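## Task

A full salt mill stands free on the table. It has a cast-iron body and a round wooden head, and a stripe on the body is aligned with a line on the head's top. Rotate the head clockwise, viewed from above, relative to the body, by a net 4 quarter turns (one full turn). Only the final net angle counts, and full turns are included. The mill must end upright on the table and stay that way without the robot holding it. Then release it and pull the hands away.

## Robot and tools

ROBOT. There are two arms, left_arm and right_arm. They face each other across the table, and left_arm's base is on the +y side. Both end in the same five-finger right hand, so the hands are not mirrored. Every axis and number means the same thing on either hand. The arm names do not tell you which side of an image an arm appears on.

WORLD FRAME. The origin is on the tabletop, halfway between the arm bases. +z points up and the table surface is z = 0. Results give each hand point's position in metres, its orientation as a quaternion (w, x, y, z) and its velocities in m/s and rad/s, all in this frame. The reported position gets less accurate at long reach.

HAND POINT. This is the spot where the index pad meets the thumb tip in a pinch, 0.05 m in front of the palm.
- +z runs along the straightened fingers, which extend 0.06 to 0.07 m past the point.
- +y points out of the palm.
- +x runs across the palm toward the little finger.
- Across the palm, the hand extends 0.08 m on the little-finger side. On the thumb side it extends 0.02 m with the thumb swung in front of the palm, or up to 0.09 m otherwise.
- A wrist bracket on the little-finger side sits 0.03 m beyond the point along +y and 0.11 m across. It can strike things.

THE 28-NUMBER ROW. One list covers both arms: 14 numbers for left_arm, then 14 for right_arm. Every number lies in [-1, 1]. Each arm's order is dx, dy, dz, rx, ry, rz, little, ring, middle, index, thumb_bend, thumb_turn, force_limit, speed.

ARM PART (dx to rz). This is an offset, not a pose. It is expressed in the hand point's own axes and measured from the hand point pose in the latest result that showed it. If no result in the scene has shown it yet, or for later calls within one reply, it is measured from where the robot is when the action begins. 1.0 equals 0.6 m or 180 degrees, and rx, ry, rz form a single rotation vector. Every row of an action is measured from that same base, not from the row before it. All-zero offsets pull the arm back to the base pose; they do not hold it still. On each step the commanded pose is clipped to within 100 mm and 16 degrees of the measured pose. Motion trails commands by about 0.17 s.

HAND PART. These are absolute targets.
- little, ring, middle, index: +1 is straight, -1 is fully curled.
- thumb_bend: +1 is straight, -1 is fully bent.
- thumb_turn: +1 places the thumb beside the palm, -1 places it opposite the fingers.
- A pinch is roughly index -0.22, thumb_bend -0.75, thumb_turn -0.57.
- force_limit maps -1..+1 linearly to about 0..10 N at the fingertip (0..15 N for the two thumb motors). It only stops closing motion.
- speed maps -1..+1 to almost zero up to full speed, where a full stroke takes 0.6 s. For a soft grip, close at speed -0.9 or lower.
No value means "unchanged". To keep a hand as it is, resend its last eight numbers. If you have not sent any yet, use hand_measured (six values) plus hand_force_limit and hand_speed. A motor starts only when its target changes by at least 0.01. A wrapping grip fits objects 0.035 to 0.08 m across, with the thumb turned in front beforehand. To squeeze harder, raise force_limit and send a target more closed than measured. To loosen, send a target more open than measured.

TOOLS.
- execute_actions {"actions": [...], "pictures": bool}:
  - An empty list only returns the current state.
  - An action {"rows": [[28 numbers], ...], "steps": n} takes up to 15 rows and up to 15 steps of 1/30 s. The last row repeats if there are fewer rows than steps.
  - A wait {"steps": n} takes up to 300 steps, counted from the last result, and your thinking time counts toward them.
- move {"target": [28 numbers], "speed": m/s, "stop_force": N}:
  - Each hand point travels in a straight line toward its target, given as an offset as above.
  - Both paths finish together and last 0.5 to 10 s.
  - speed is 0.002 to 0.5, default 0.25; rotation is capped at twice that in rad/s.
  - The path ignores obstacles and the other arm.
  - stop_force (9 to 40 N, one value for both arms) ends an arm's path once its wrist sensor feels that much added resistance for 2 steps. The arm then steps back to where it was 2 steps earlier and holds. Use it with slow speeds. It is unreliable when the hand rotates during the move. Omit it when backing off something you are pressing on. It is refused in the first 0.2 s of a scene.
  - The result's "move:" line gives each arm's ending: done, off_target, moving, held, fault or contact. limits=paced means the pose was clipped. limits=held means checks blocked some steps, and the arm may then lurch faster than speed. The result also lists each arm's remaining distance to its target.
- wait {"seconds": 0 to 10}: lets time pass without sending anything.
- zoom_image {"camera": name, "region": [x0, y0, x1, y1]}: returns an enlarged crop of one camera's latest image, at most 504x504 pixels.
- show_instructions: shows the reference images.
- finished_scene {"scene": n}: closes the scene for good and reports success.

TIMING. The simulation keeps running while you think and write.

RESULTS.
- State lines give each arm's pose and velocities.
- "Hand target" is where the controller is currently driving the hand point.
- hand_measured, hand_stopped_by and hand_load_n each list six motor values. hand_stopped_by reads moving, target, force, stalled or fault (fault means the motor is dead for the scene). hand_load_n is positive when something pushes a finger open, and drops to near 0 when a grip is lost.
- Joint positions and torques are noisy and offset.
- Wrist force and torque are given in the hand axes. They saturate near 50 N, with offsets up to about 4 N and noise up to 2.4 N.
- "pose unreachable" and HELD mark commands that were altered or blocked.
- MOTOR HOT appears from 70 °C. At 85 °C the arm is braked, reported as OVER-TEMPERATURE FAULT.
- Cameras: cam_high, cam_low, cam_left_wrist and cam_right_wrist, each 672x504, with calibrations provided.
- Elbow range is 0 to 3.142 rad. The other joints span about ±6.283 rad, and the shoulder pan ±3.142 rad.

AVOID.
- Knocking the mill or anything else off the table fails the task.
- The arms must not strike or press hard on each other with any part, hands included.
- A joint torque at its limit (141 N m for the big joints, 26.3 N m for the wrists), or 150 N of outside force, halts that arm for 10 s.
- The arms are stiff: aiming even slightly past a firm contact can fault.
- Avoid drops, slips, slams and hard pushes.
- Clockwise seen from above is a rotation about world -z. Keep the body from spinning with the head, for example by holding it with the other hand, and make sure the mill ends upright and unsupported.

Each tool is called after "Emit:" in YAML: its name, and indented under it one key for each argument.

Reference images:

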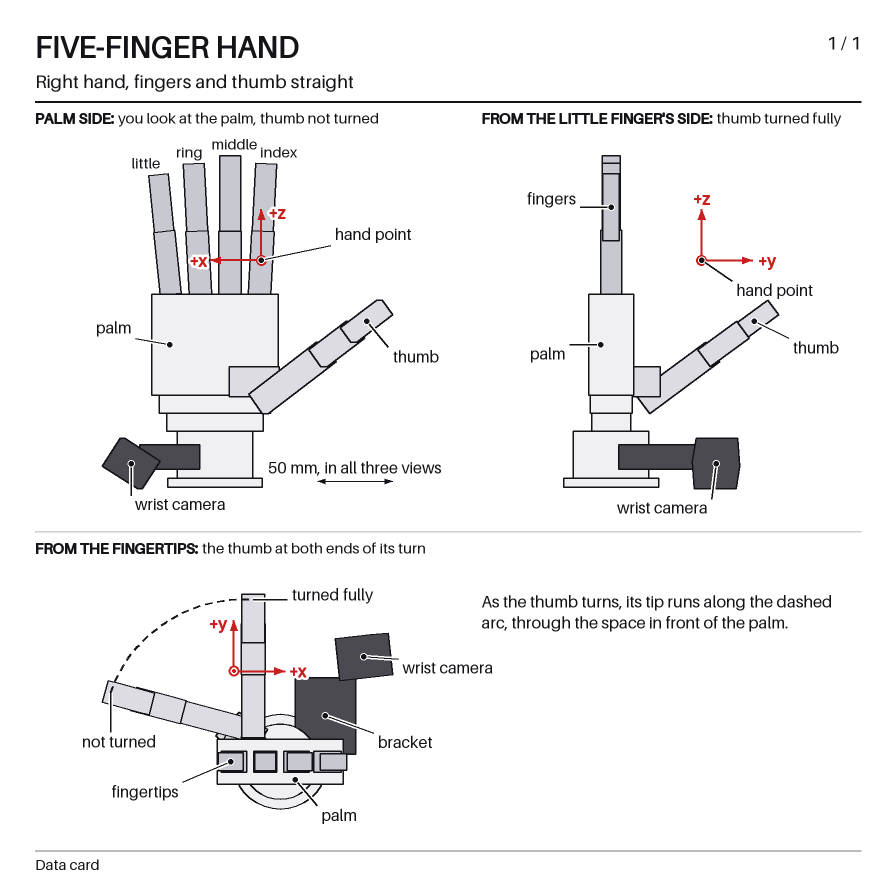

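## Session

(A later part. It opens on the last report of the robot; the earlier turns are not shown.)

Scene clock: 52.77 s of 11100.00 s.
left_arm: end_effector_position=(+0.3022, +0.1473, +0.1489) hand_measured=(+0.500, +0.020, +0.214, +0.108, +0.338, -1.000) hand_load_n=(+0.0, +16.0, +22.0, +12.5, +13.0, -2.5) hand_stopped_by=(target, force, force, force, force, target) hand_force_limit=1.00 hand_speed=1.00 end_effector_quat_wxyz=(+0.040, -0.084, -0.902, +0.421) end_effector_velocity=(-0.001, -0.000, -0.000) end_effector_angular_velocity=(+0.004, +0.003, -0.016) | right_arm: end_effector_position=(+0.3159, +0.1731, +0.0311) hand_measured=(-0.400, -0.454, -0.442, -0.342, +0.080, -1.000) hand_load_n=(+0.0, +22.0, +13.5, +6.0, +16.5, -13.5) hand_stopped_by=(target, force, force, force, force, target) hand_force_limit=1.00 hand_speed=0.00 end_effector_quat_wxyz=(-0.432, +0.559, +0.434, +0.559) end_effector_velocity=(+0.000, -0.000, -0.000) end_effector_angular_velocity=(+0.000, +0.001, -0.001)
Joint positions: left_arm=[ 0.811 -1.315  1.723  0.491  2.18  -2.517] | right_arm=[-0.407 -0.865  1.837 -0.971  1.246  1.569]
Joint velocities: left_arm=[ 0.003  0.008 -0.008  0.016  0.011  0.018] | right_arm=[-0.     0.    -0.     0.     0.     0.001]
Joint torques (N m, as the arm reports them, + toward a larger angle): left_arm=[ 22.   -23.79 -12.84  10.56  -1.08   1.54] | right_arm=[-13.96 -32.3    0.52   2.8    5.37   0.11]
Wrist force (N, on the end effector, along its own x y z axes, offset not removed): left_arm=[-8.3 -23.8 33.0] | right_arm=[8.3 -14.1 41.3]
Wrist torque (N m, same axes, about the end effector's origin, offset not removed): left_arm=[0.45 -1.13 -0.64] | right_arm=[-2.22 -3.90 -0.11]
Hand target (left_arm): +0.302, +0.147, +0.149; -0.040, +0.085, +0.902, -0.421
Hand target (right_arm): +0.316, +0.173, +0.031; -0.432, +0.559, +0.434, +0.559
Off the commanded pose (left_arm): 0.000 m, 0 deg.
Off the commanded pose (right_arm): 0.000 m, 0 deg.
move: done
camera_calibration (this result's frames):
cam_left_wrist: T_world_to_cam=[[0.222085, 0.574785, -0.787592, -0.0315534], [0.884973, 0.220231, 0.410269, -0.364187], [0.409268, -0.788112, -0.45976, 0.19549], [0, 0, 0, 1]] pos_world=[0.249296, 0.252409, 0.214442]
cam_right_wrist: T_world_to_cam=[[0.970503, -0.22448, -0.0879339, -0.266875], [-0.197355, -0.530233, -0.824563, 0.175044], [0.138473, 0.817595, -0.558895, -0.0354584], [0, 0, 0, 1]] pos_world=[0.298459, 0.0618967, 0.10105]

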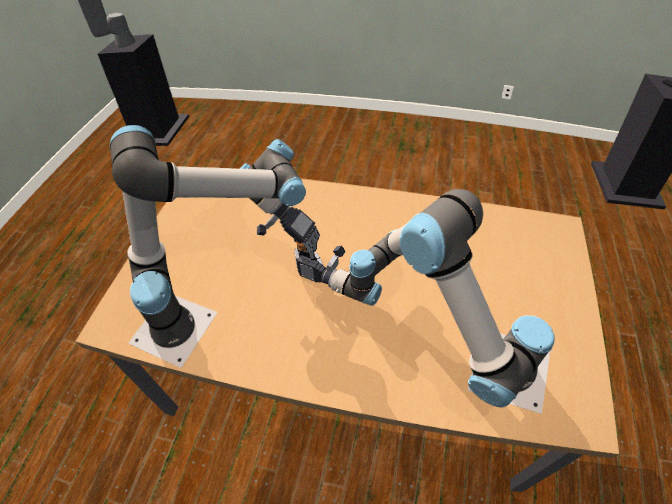

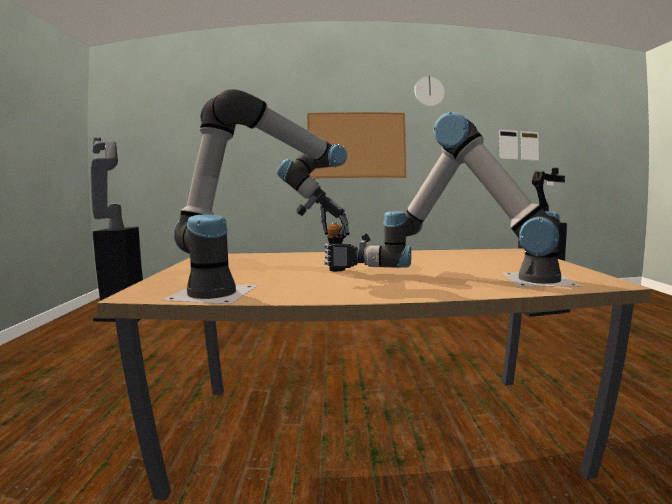

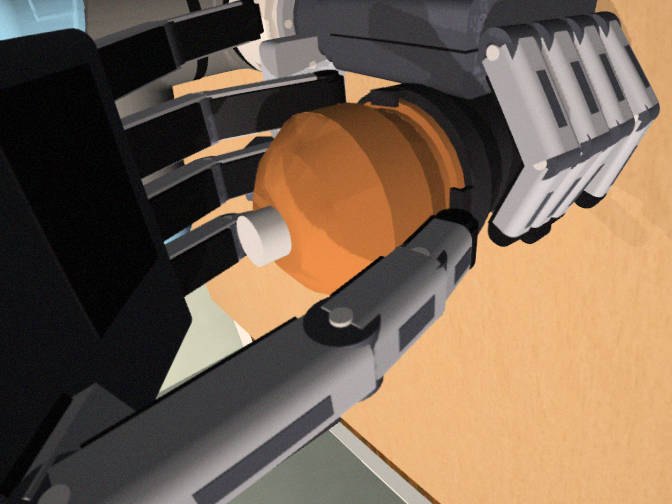

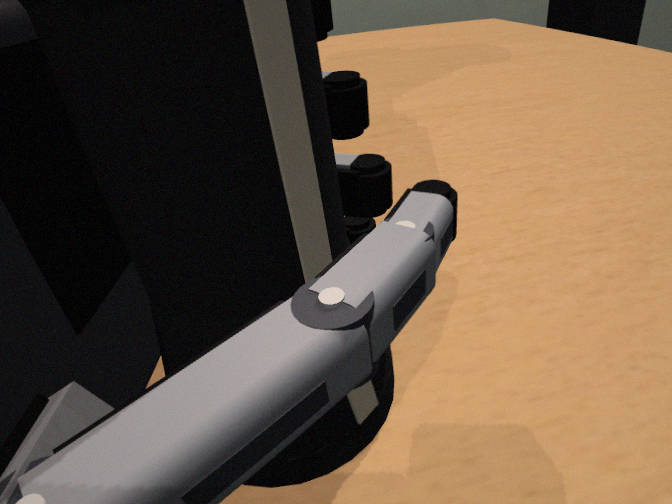

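Emit:
move:
  target: [0,0,0,0,0,0,0.5,0.5,0.5,0.5,0.7,-1,1,1,0,0,0,0,0,0,-0.4,-0.9,-0.9,-0.9,-0.9,-1,1,0]

Emit:
move:
  target: [0.027,0.012,-0.014,-0.002,-0.468,-0.39,0.5,0.5,0.5,0.5,0.7,-1,1,1,0,0,0,0,0,0,-0.4,-0.9,-0.9,-0.9,-0.9,-1,1,0]
  speed: 0.5

Emit:
move:
  target: [0,0,0,0,0,0,0.5,-0.5,-0.8,-0.8,-0.8,-1,1,0.5,0,0,0,0,0,0,-0.4,-0.9,-0.9,-0.9,-0.9,-1,1,0]

Emit:
move:
  target: [0.012,-0.015,0.018,0.001,0.234,0.195,0.5,-0.6,-0.9,-0.9,-0.9,-1,1,1,0,0,0,0,0,0,-0.4,-0.9,-0.9,-0.9,-0.9,-1,1,0]

Scene clock: 56.33 s of 11100.00 s.
left_arm: end_effector_position=(+0.3022, +0.1473, +0.1489) hand_measured=(+0.500, +0.500, +0.500, +0.500, +0.700, -1.000) hand_load_n=(+0.0, +0.0, +0.0, +0.0, +0.0, +0.0) hand_stopped_by=(target, target, target, target, target, target) hand_force_limit=1.00 hand_speed=1.00 end_effector_quat_wxyz=(+0.040, -0.084, -0.902, +0.421) end_effector_velocity=(-0.000, -0.000, +0.000) end_effector_angular_velocity=(-0.001, -0.001, -0.001) | right_arm: end_effector_position=(+0.3159, +0.1731, +0.0311) hand_measured=(-0.400, -0.456, -0.442, -0.342, +0.080, -1.000) hand_load_n=(+0.0, +8.0, +6.5, +7.5, +19.5, -7.5) hand_stopped_by=(target, force, force, force, force, target) hand_force_limit=1.00 hand_speed=0.00 end_effector_quat_wxyz=(-0.432, +0.559, +0.434, +0.559) end_effector_velocity=(-0.001, +0.000, -0.001) end_effector_angular_velocity=(-0.001, +0.000, +0.002)
Joint positions: left_arm=[ 0.811 -1.314  1.723  0.491  2.18  -2.517] | right_arm=[-0.407 -0.865  1.837 -0.971  1.246  1.569]
Joint velocities: left_arm=[-0.001 -0.001  0.    -0.001 -0.    -0.   ] | right_arm=[ 0.001  0.001 -0.     0.    -0.001 -0.   ]
Joint torques (N m, as the arm reports them, + toward a larger angle): left_arm=[ -8.4  -34.81  -9.93  -0.22  -1.    -2.33] | right_arm=[ -6.2  -31.77  -5.98  -1.14  -2.1    0.05]
Wrist force (N, on the end effector, along its own x y z axes, offset not removed): left_arm=[-2.9 -2.0 0.8] | right_arm=[15.9 -1.7 -12.7]
Wrist torque (N m, same axes, about the end effector's origin, offset not removed): left_arm=[-0.43 0.37 -0.25] | right_arm=[0.53 -0.60 0.99]
Hand target (left_arm): +0.302, +0.147, +0.149; -0.040, +0.084, +0.902, -0.421
Hand target (right_arm): +0.316, +0.173, +0.031; -0.432, +0.559, +0.434, +0.559
Off the commanded pose (left_arm): 0.000 m, 0 deg.
Off the commanded pose (right_arm): 0.000 m, 0 deg.
move: done
camera_calibration (this result's frames):
cam_left_wrist: T_world_to_cam=[[0.222078, 0.574825, -0.787564, -0.0315908], [0.885005, 0.220155, 0.41024, -0.364172], [0.409203, -0.788104, -0.459832, 0.195506], [0, 0, 0, 1]] pos_world=[0.249308, 0.252413, 0.214418]
cam_right_wrist: T_world_to_cam=[[0.970503, -0.224478, -0.0879423, -0.266866], [-0.197364, -0.530251, -0.824549, 0.175036], [0.138462, 0.817584, -0.558914, -0.0354523], [0, 0, 0, 1]] pos_world=[0.298449, 0.0618925, 0.101042]

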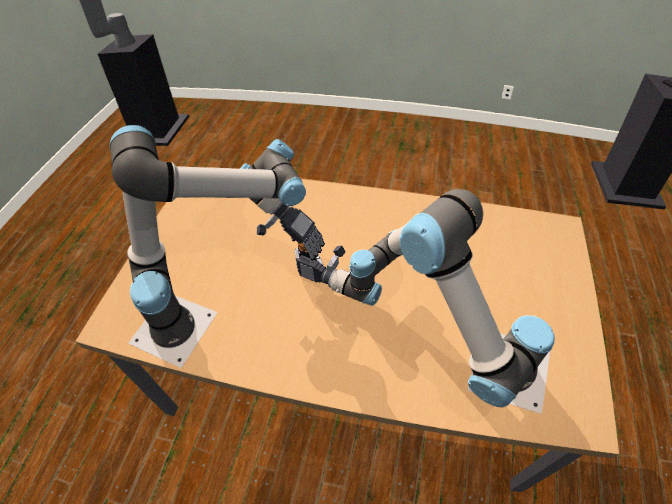

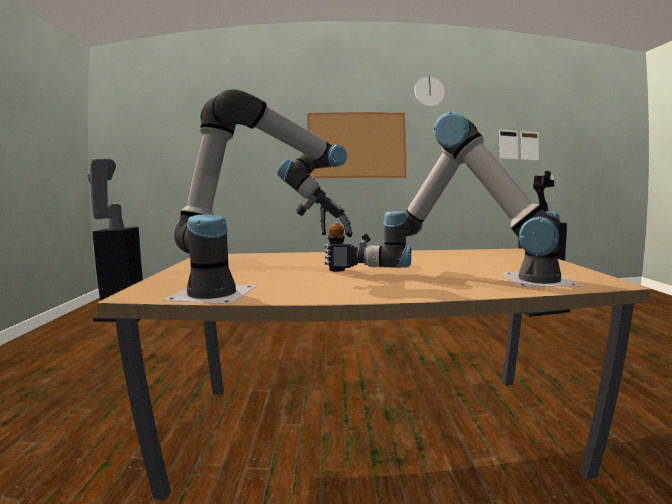

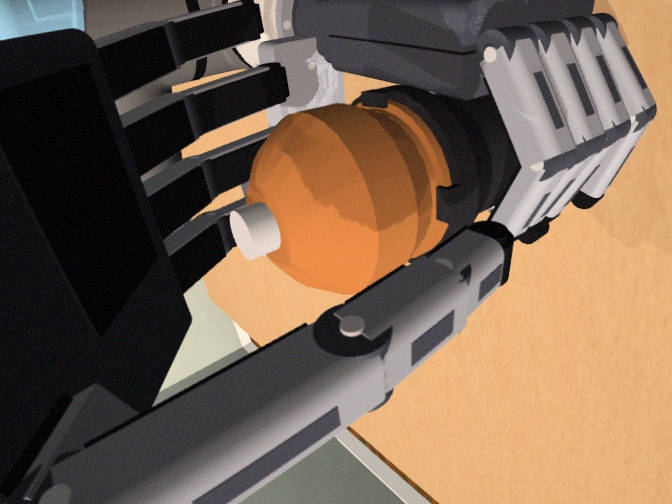

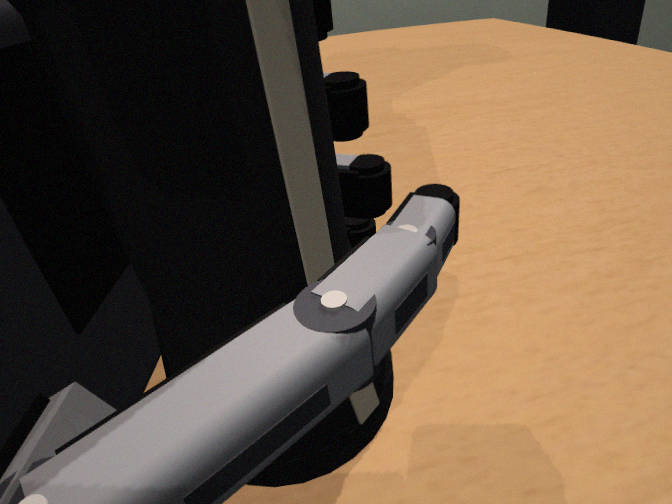

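Scene clock: 59.03 s of 11100.00 s.
left_arm: end_effector_position=(+0.2881, +0.1610, +0.1484) hand_measured=(+0.500, +0.500, +0.500, +0.500, +0.700, -1.000) hand_load_n=(+0.0, +0.0, +0.0, +0.0, +0.0, +0.0) hand_stopped_by=(target, target, target, target, target, target) hand_force_limit=1.00 hand_speed=1.00 end_effector_quat_wxyz=(-0.323, +0.688, -0.590, +0.273) end_effector_velocity=(-0.000, +0.000, -0.000) end_effector_angular_velocity=(+0.005, +0.001, +0.013) | right_arm: end_effector_position=(+0.3159, +0.1731, +0.0311) hand_measured=(-0.400, -0.456, -0.442, -0.342, +0.080, -1.000) hand_load_n=(+0.0, +8.0, +6.5, +7.5, +19.5, -7.5) hand_stopped_by=(target, force, force, force, force, target) hand_force_limit=1.00 hand_speed=0.00 end_effector_quat_wxyz=(-0.432, +0.559, +0.434, +0.559) end_effector_velocity=(-0.000, -0.000, -0.001) end_effector_angular_velocity=(-0.001, -0.000, +0.001)
Joint positions: left_arm=[ 0.272 -1.084  1.583  1.121  0.698 -4.77 ] | right_arm=[-0.407 -0.865  1.837 -0.971  1.246  1.569]
Joint velocities: left_arm=[ 0.001  0.008 -0.006  0.017  0.001 -0.018] | right_arm=[-0.     0.     0.001 -0.001 -0.001 -0.001]
Joint torques (N m, as the arm reports them, + toward a larger angle): left_arm=[  8.24 -27.18 -23.29   3.6    0.55  -2.62] | right_arm=[ -4.59 -32.1   -7.01  -0.49  -1.05   0.23]
Wrist force (N, on the end effector, along its own x y z axes, offset not removed): left_arm=[-1.2 -2.3 -0.3] | right_arm=[19.6 -1.1 -12.2]
Wrist torque (N m, same axes, about the end effector's origin, offset not removed): left_arm=[-0.42 0.06 -0.16] | right_arm=[0.63 -1.15 1.18]
Hand target (left_arm): +0.288, +0.161, +0.148; -0.323, +0.688, -0.590, +0.273
Hand target (right_arm): +0.316, +0.173, +0.031; -0.432, +0.559, +0.434, +0.559
Off the commanded pose (left_arm): 0.000 m, 0 deg.
Off the commanded pose (right_arm): 0.000 m, 0 deg.
move: done
camera_calibration (this result's frames):
cam_left_wrist: T_world_to_cam=[[-0.616419, 0.0212228, -0.787132, 0.293909], [-0.503857, 0.757561, 0.415006, -0.0416402], [0.605108, 0.65242, -0.456282, -0.0770771], [0, 0, 0, 1]] pos_world=[0.206831, 0.075594, 0.213457]
cam_right_wrist: T_world_to_cam=[[0.970503, -0.224476, -0.0879414, -0.266867], [-0.197362, -0.53025, -0.824551, 0.175036], [0.138461, 0.817585, -0.558912, -0.0354521], [0, 0, 0, 1]] pos_world=[0.29845, 0.0618926, 0.101043]

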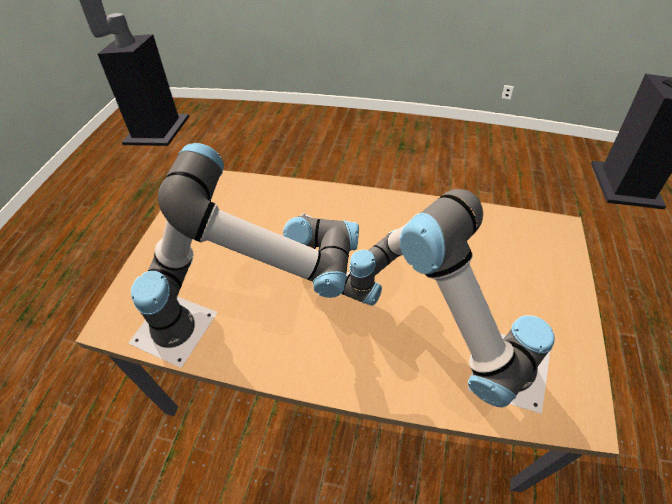

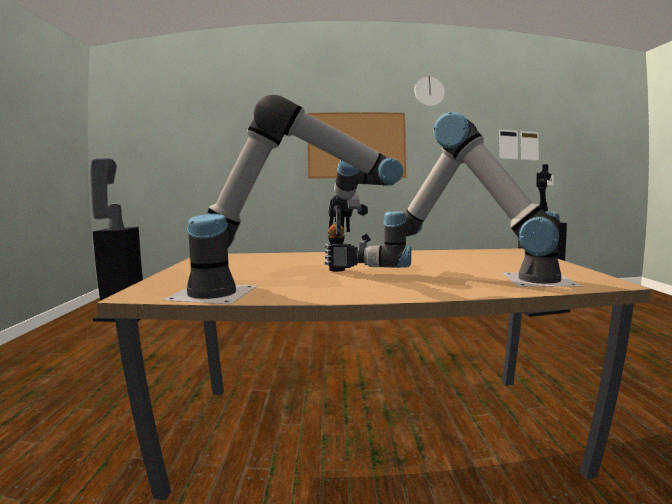

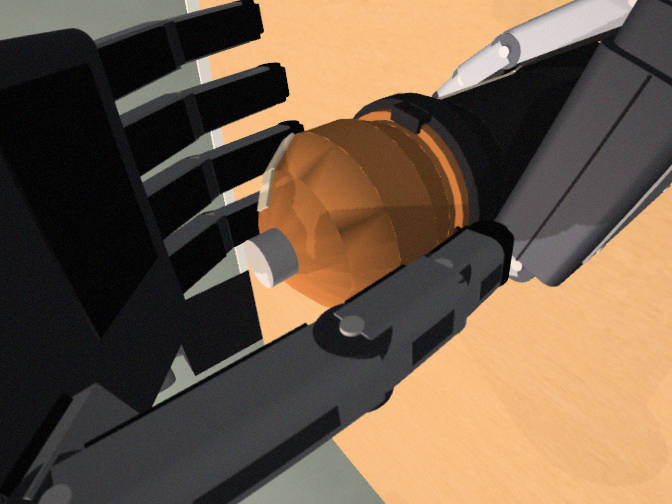

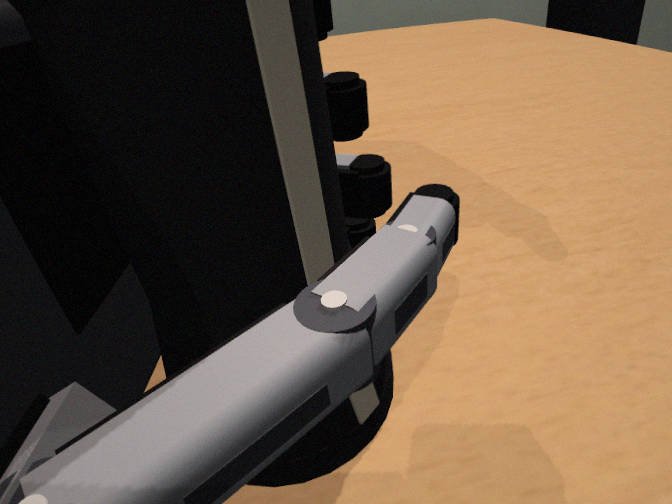

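Scene clock: 59.57 s of 11100.00 s.
left_arm: end_effector_position=(+0.2881, +0.1610, +0.1483) hand_measured=(+0.500, -0.090, +0.196, +0.100, +0.394, -1.000) hand_load_n=(+0.0, +12.5, +11.5, +11.0, +17.5, +3.0) hand_stopped_by=(target, force, force, force, force, target) hand_force_limit=1.00 hand_speed=0.50 end_effector_quat_wxyz=(-0.323, +0.688, -0.590, +0.273) end_effector_velocity=(-0.000, -0.000, +0.001) end_effector_angular_velocity=(-0.004, -0.000, -0.000) | right_arm: end_effector_position=(+0.3159, +0.1731, +0.0311) hand_measured=(-0.400, -0.456, -0.442, -0.342, +0.080, -1.000) hand_load_n=(+0.0, +7.0, +6.0, +6.5, +19.5, -9.0) hand_stopped_by=(target, force, force, force, force, target) hand_force_limit=1.00 hand_speed=0.00 end_effector_quat_wxyz=(-0.432, +0.559, +0.434, +0.559) end_effector_velocity=(-0.001, -0.000, +0.000) end_effector_angular_velocity=(+0.000, +0.001, +0.001)
Joint positions: left_arm=[ 0.272 -1.083  1.583  1.121  0.698 -4.771] | right_arm=[-0.407 -0.865  1.837 -0.971  1.246  1.569]
Joint velocities: left_arm=[-0.    -0.003  0.    -0.002  0.    -0.   ] | right_arm=[ 0.    -0.001  0.002 -0.    -0.001  0.001]
Joint torques (N m, as the arm reports them, + toward a larger angle): left_arm=[ -8.63 -45.1   -7.08   1.81   0.49   2.34] | right_arm=[ -4.88 -31.05  -6.49  -0.21   1.34   0.1 ]
Wrist force (N, on the end effector, along its own x y z axes, offset not removed): left_arm=[2.5 -6.8 15.8] | right_arm=[20.1 -11.9 -15.8]
Wrist torque (N m, same axes, about the end effector's origin, offset not removed): left_arm=[0.18 -0.57 -0.22] | right_arm=[-0.04 -0.44 -0.88]
Hand target (left_arm): +0.288, +0.161, +0.148; -0.323, +0.688, -0.590, +0.273
Hand target (right_arm): +0.316, +0.173, +0.031; -0.432, +0.559, +0.434, +0.559
Off the commanded pose (left_arm): 0.000 m, 0 deg.
Off the commanded pose (right_arm): 0.000 m, 0 deg.
move: done
camera_calibration (this result's frames):
cam_left_wrist: T_world_to_cam=[[-0.616439, 0.021291, -0.787115, 0.293854], [-0.503919, 0.757447, 0.415138, -0.0415865], [0.605037, 0.652549, -0.456191, -0.0771591], [0, 0, 0, 1]] pos_world=[0.206871, 0.0755932, 0.213362]
cam_right_wrist: T_world_to_cam=[[0.97052, -0.224405, -0.0879397, -0.266867], [-0.197321, -0.530261, -0.824553, 0.175028], [0.138403, 0.817598, -0.558908, -0.0354408], [0, 0, 0, 1]] pos_world=[0.298441, 0.0619004, 0.101043]

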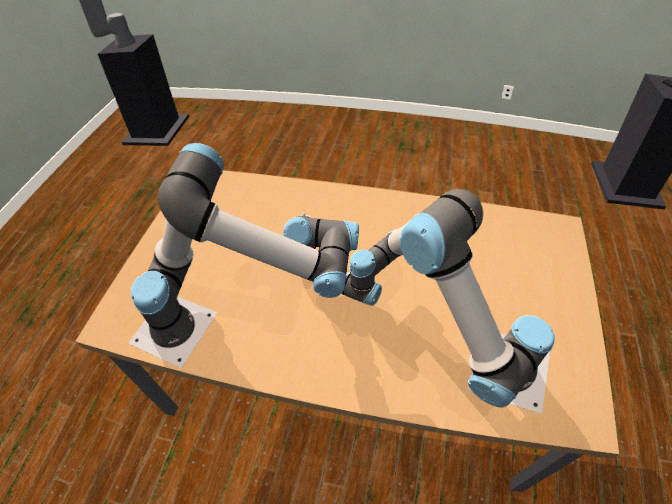

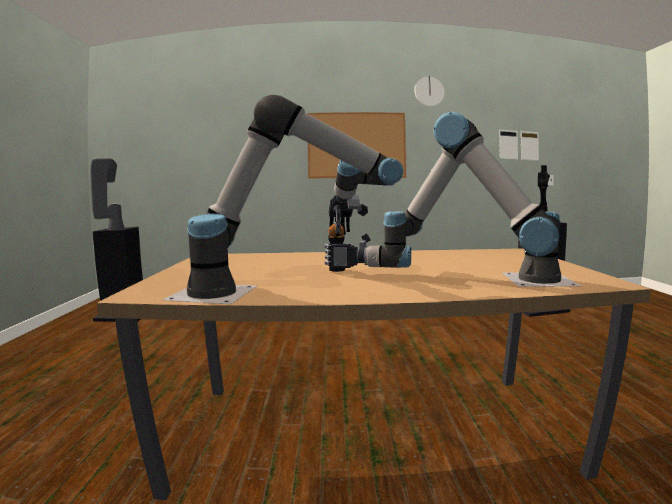

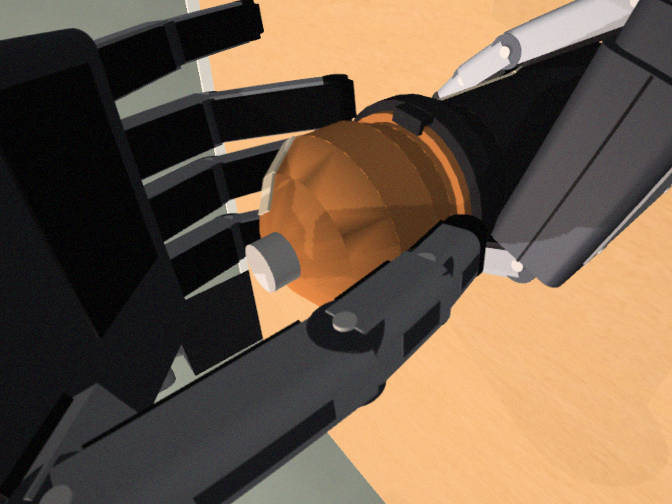

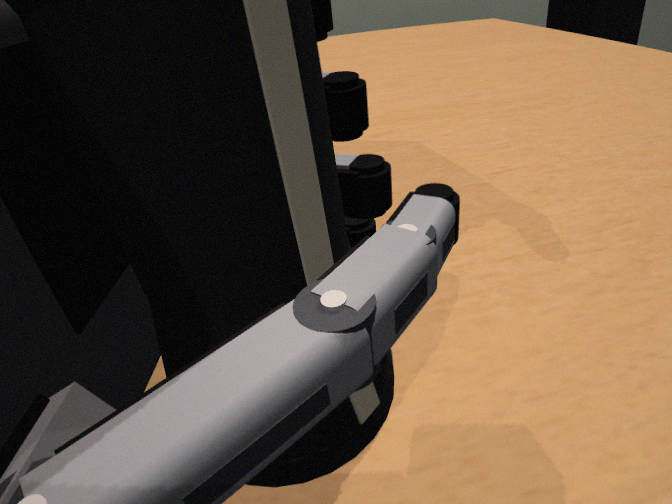

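Scene clock: 62.03 s of 11100.00 s.
left_arm: end_effector_position=(+0.3031, +0.1560, +0.1487) hand_measured=(+0.500, +0.006, +0.194, +0.098, +0.398, -1.000) hand_load_n=(+0.0, +15.0, +4.0, +4.5, +20.0, -3.0) hand_stopped_by=(target, force, force, force, force, target) hand_force_limit=1.00 hand_speed=1.00 end_effector_quat_wxyz=(-0.160, +0.340, -0.840, +0.391) end_effector_velocity=(-0.000, +0.000, -0.001) end_effector_angular_velocity=(+0.000, +0.003, -0.013) | right_arm: end_effector_position=(+0.3159, +0.1731, +0.0311) hand_measured=(-0.400, -0.458, -0.444, -0.342, +0.082, -1.000) hand_load_n=(+0.0, +5.0, +6.0, +8.0, +20.0, -8.0) hand_stopped_by=(target, force, force, force, force, target) hand_force_limit=1.00 hand_speed=0.00 end_effector_quat_wxyz=(-0.432, +0.559, +0.434, +0.559) end_effector_velocity=(+0.001, +0.000, +0.001) end_effector_angular_velocity=(+0.001, -0.000, -0.001)
Joint positions: left_arm=[ 0.422 -1.467  1.881  0.351  1.192 -3.479] | right_arm=[-0.407 -0.865  1.837 -0.971  1.246  1.569]
Joint velocities: left_arm=[ 0.006 -0.001  0.001 -0.003  0.016  0.012] | right_arm=[-0.001 -0.001 -0.    -0.    -0.     0.001]
Joint torques (N m, as the arm reports them, + toward a larger angle): left_arm=[  9.03 -25.96  -4.08   2.37   2.98   2.52] | right_arm=[  8.51 -31.63  -7.42   2.31  -2.96   0.1 ]
Wrist force (N, on the end effector, along its own x y z axes, offset not removed): left_arm=[1.2 -10.9 0.2] | right_arm=[7.4 3.8 7.1]
Wrist torque (N m, same axes, about the end effector's origin, offset not removed): left_arm=[0.52 -0.45 -0.48] | right_arm=[-0.48 -0.66 0.71]
Hand target (left_arm): +0.303, +0.156, +0.149; +0.159, -0.339, +0.840, -0.391
Hand target (right_arm): +0.316, +0.173, +0.031; -0.432, +0.559, +0.434, +0.559
Off the commanded pose (left_arm): 0.000 m, 0 deg.
Off the commanded pose (right_arm): 0.000 m, 0 deg.
move: done
camera_calibration (this result's frames):
cam_left_wrist: T_world_to_cam=[[-0.340624, 0.514725, -0.786787, 0.142928], [0.329081, 0.849166, 0.413065, -0.296844], [0.880728, -0.118217, -0.458632, -0.0457659], [0, 0, 0, 1]] pos_world=[0.186678, 0.173091, 0.21408]
cam_right_wrist: T_world_to_cam=[[0.970518, -0.22442, -0.0879262, -0.266877], [-0.197313, -0.530229, -0.824575, 0.175032], [0.13843, 0.817614, -0.558878, -0.0354492], [0, 0, 0, 1]] pos_world=[0.298452, 0.061898, 0.101049]

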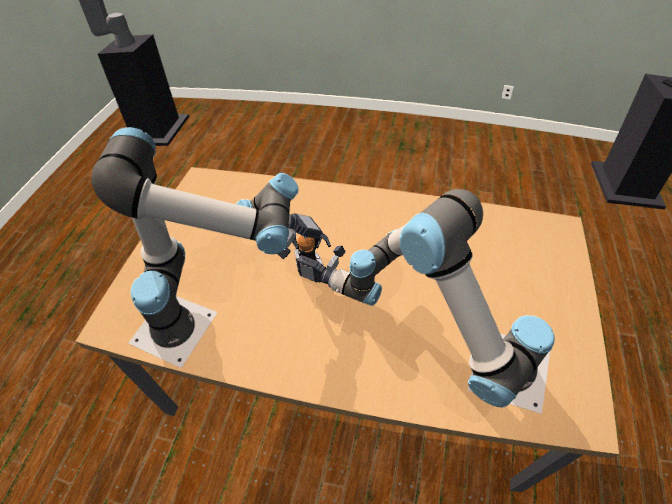

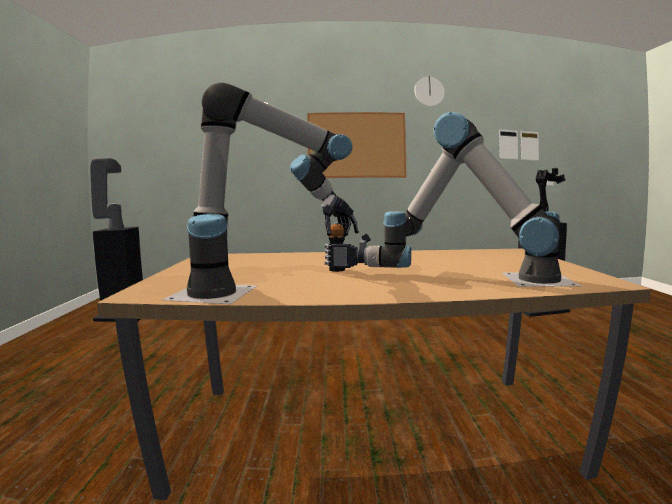

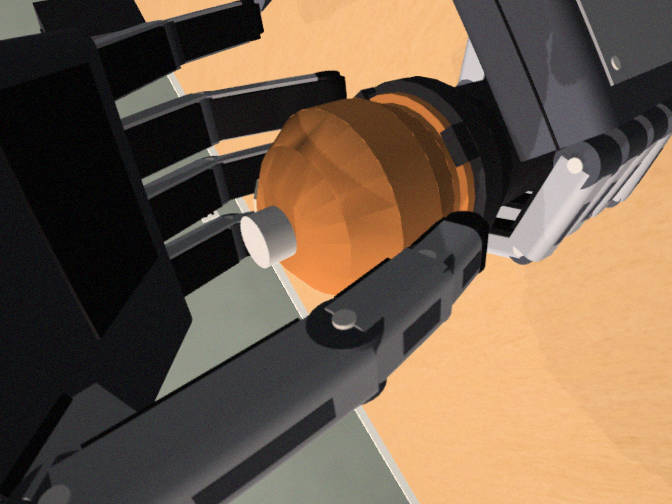

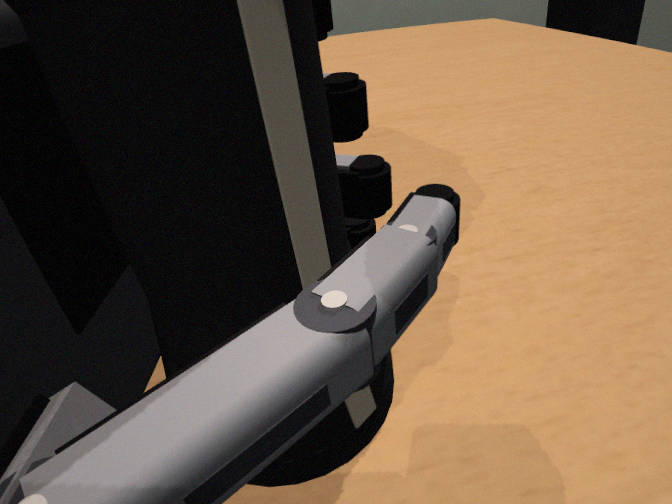

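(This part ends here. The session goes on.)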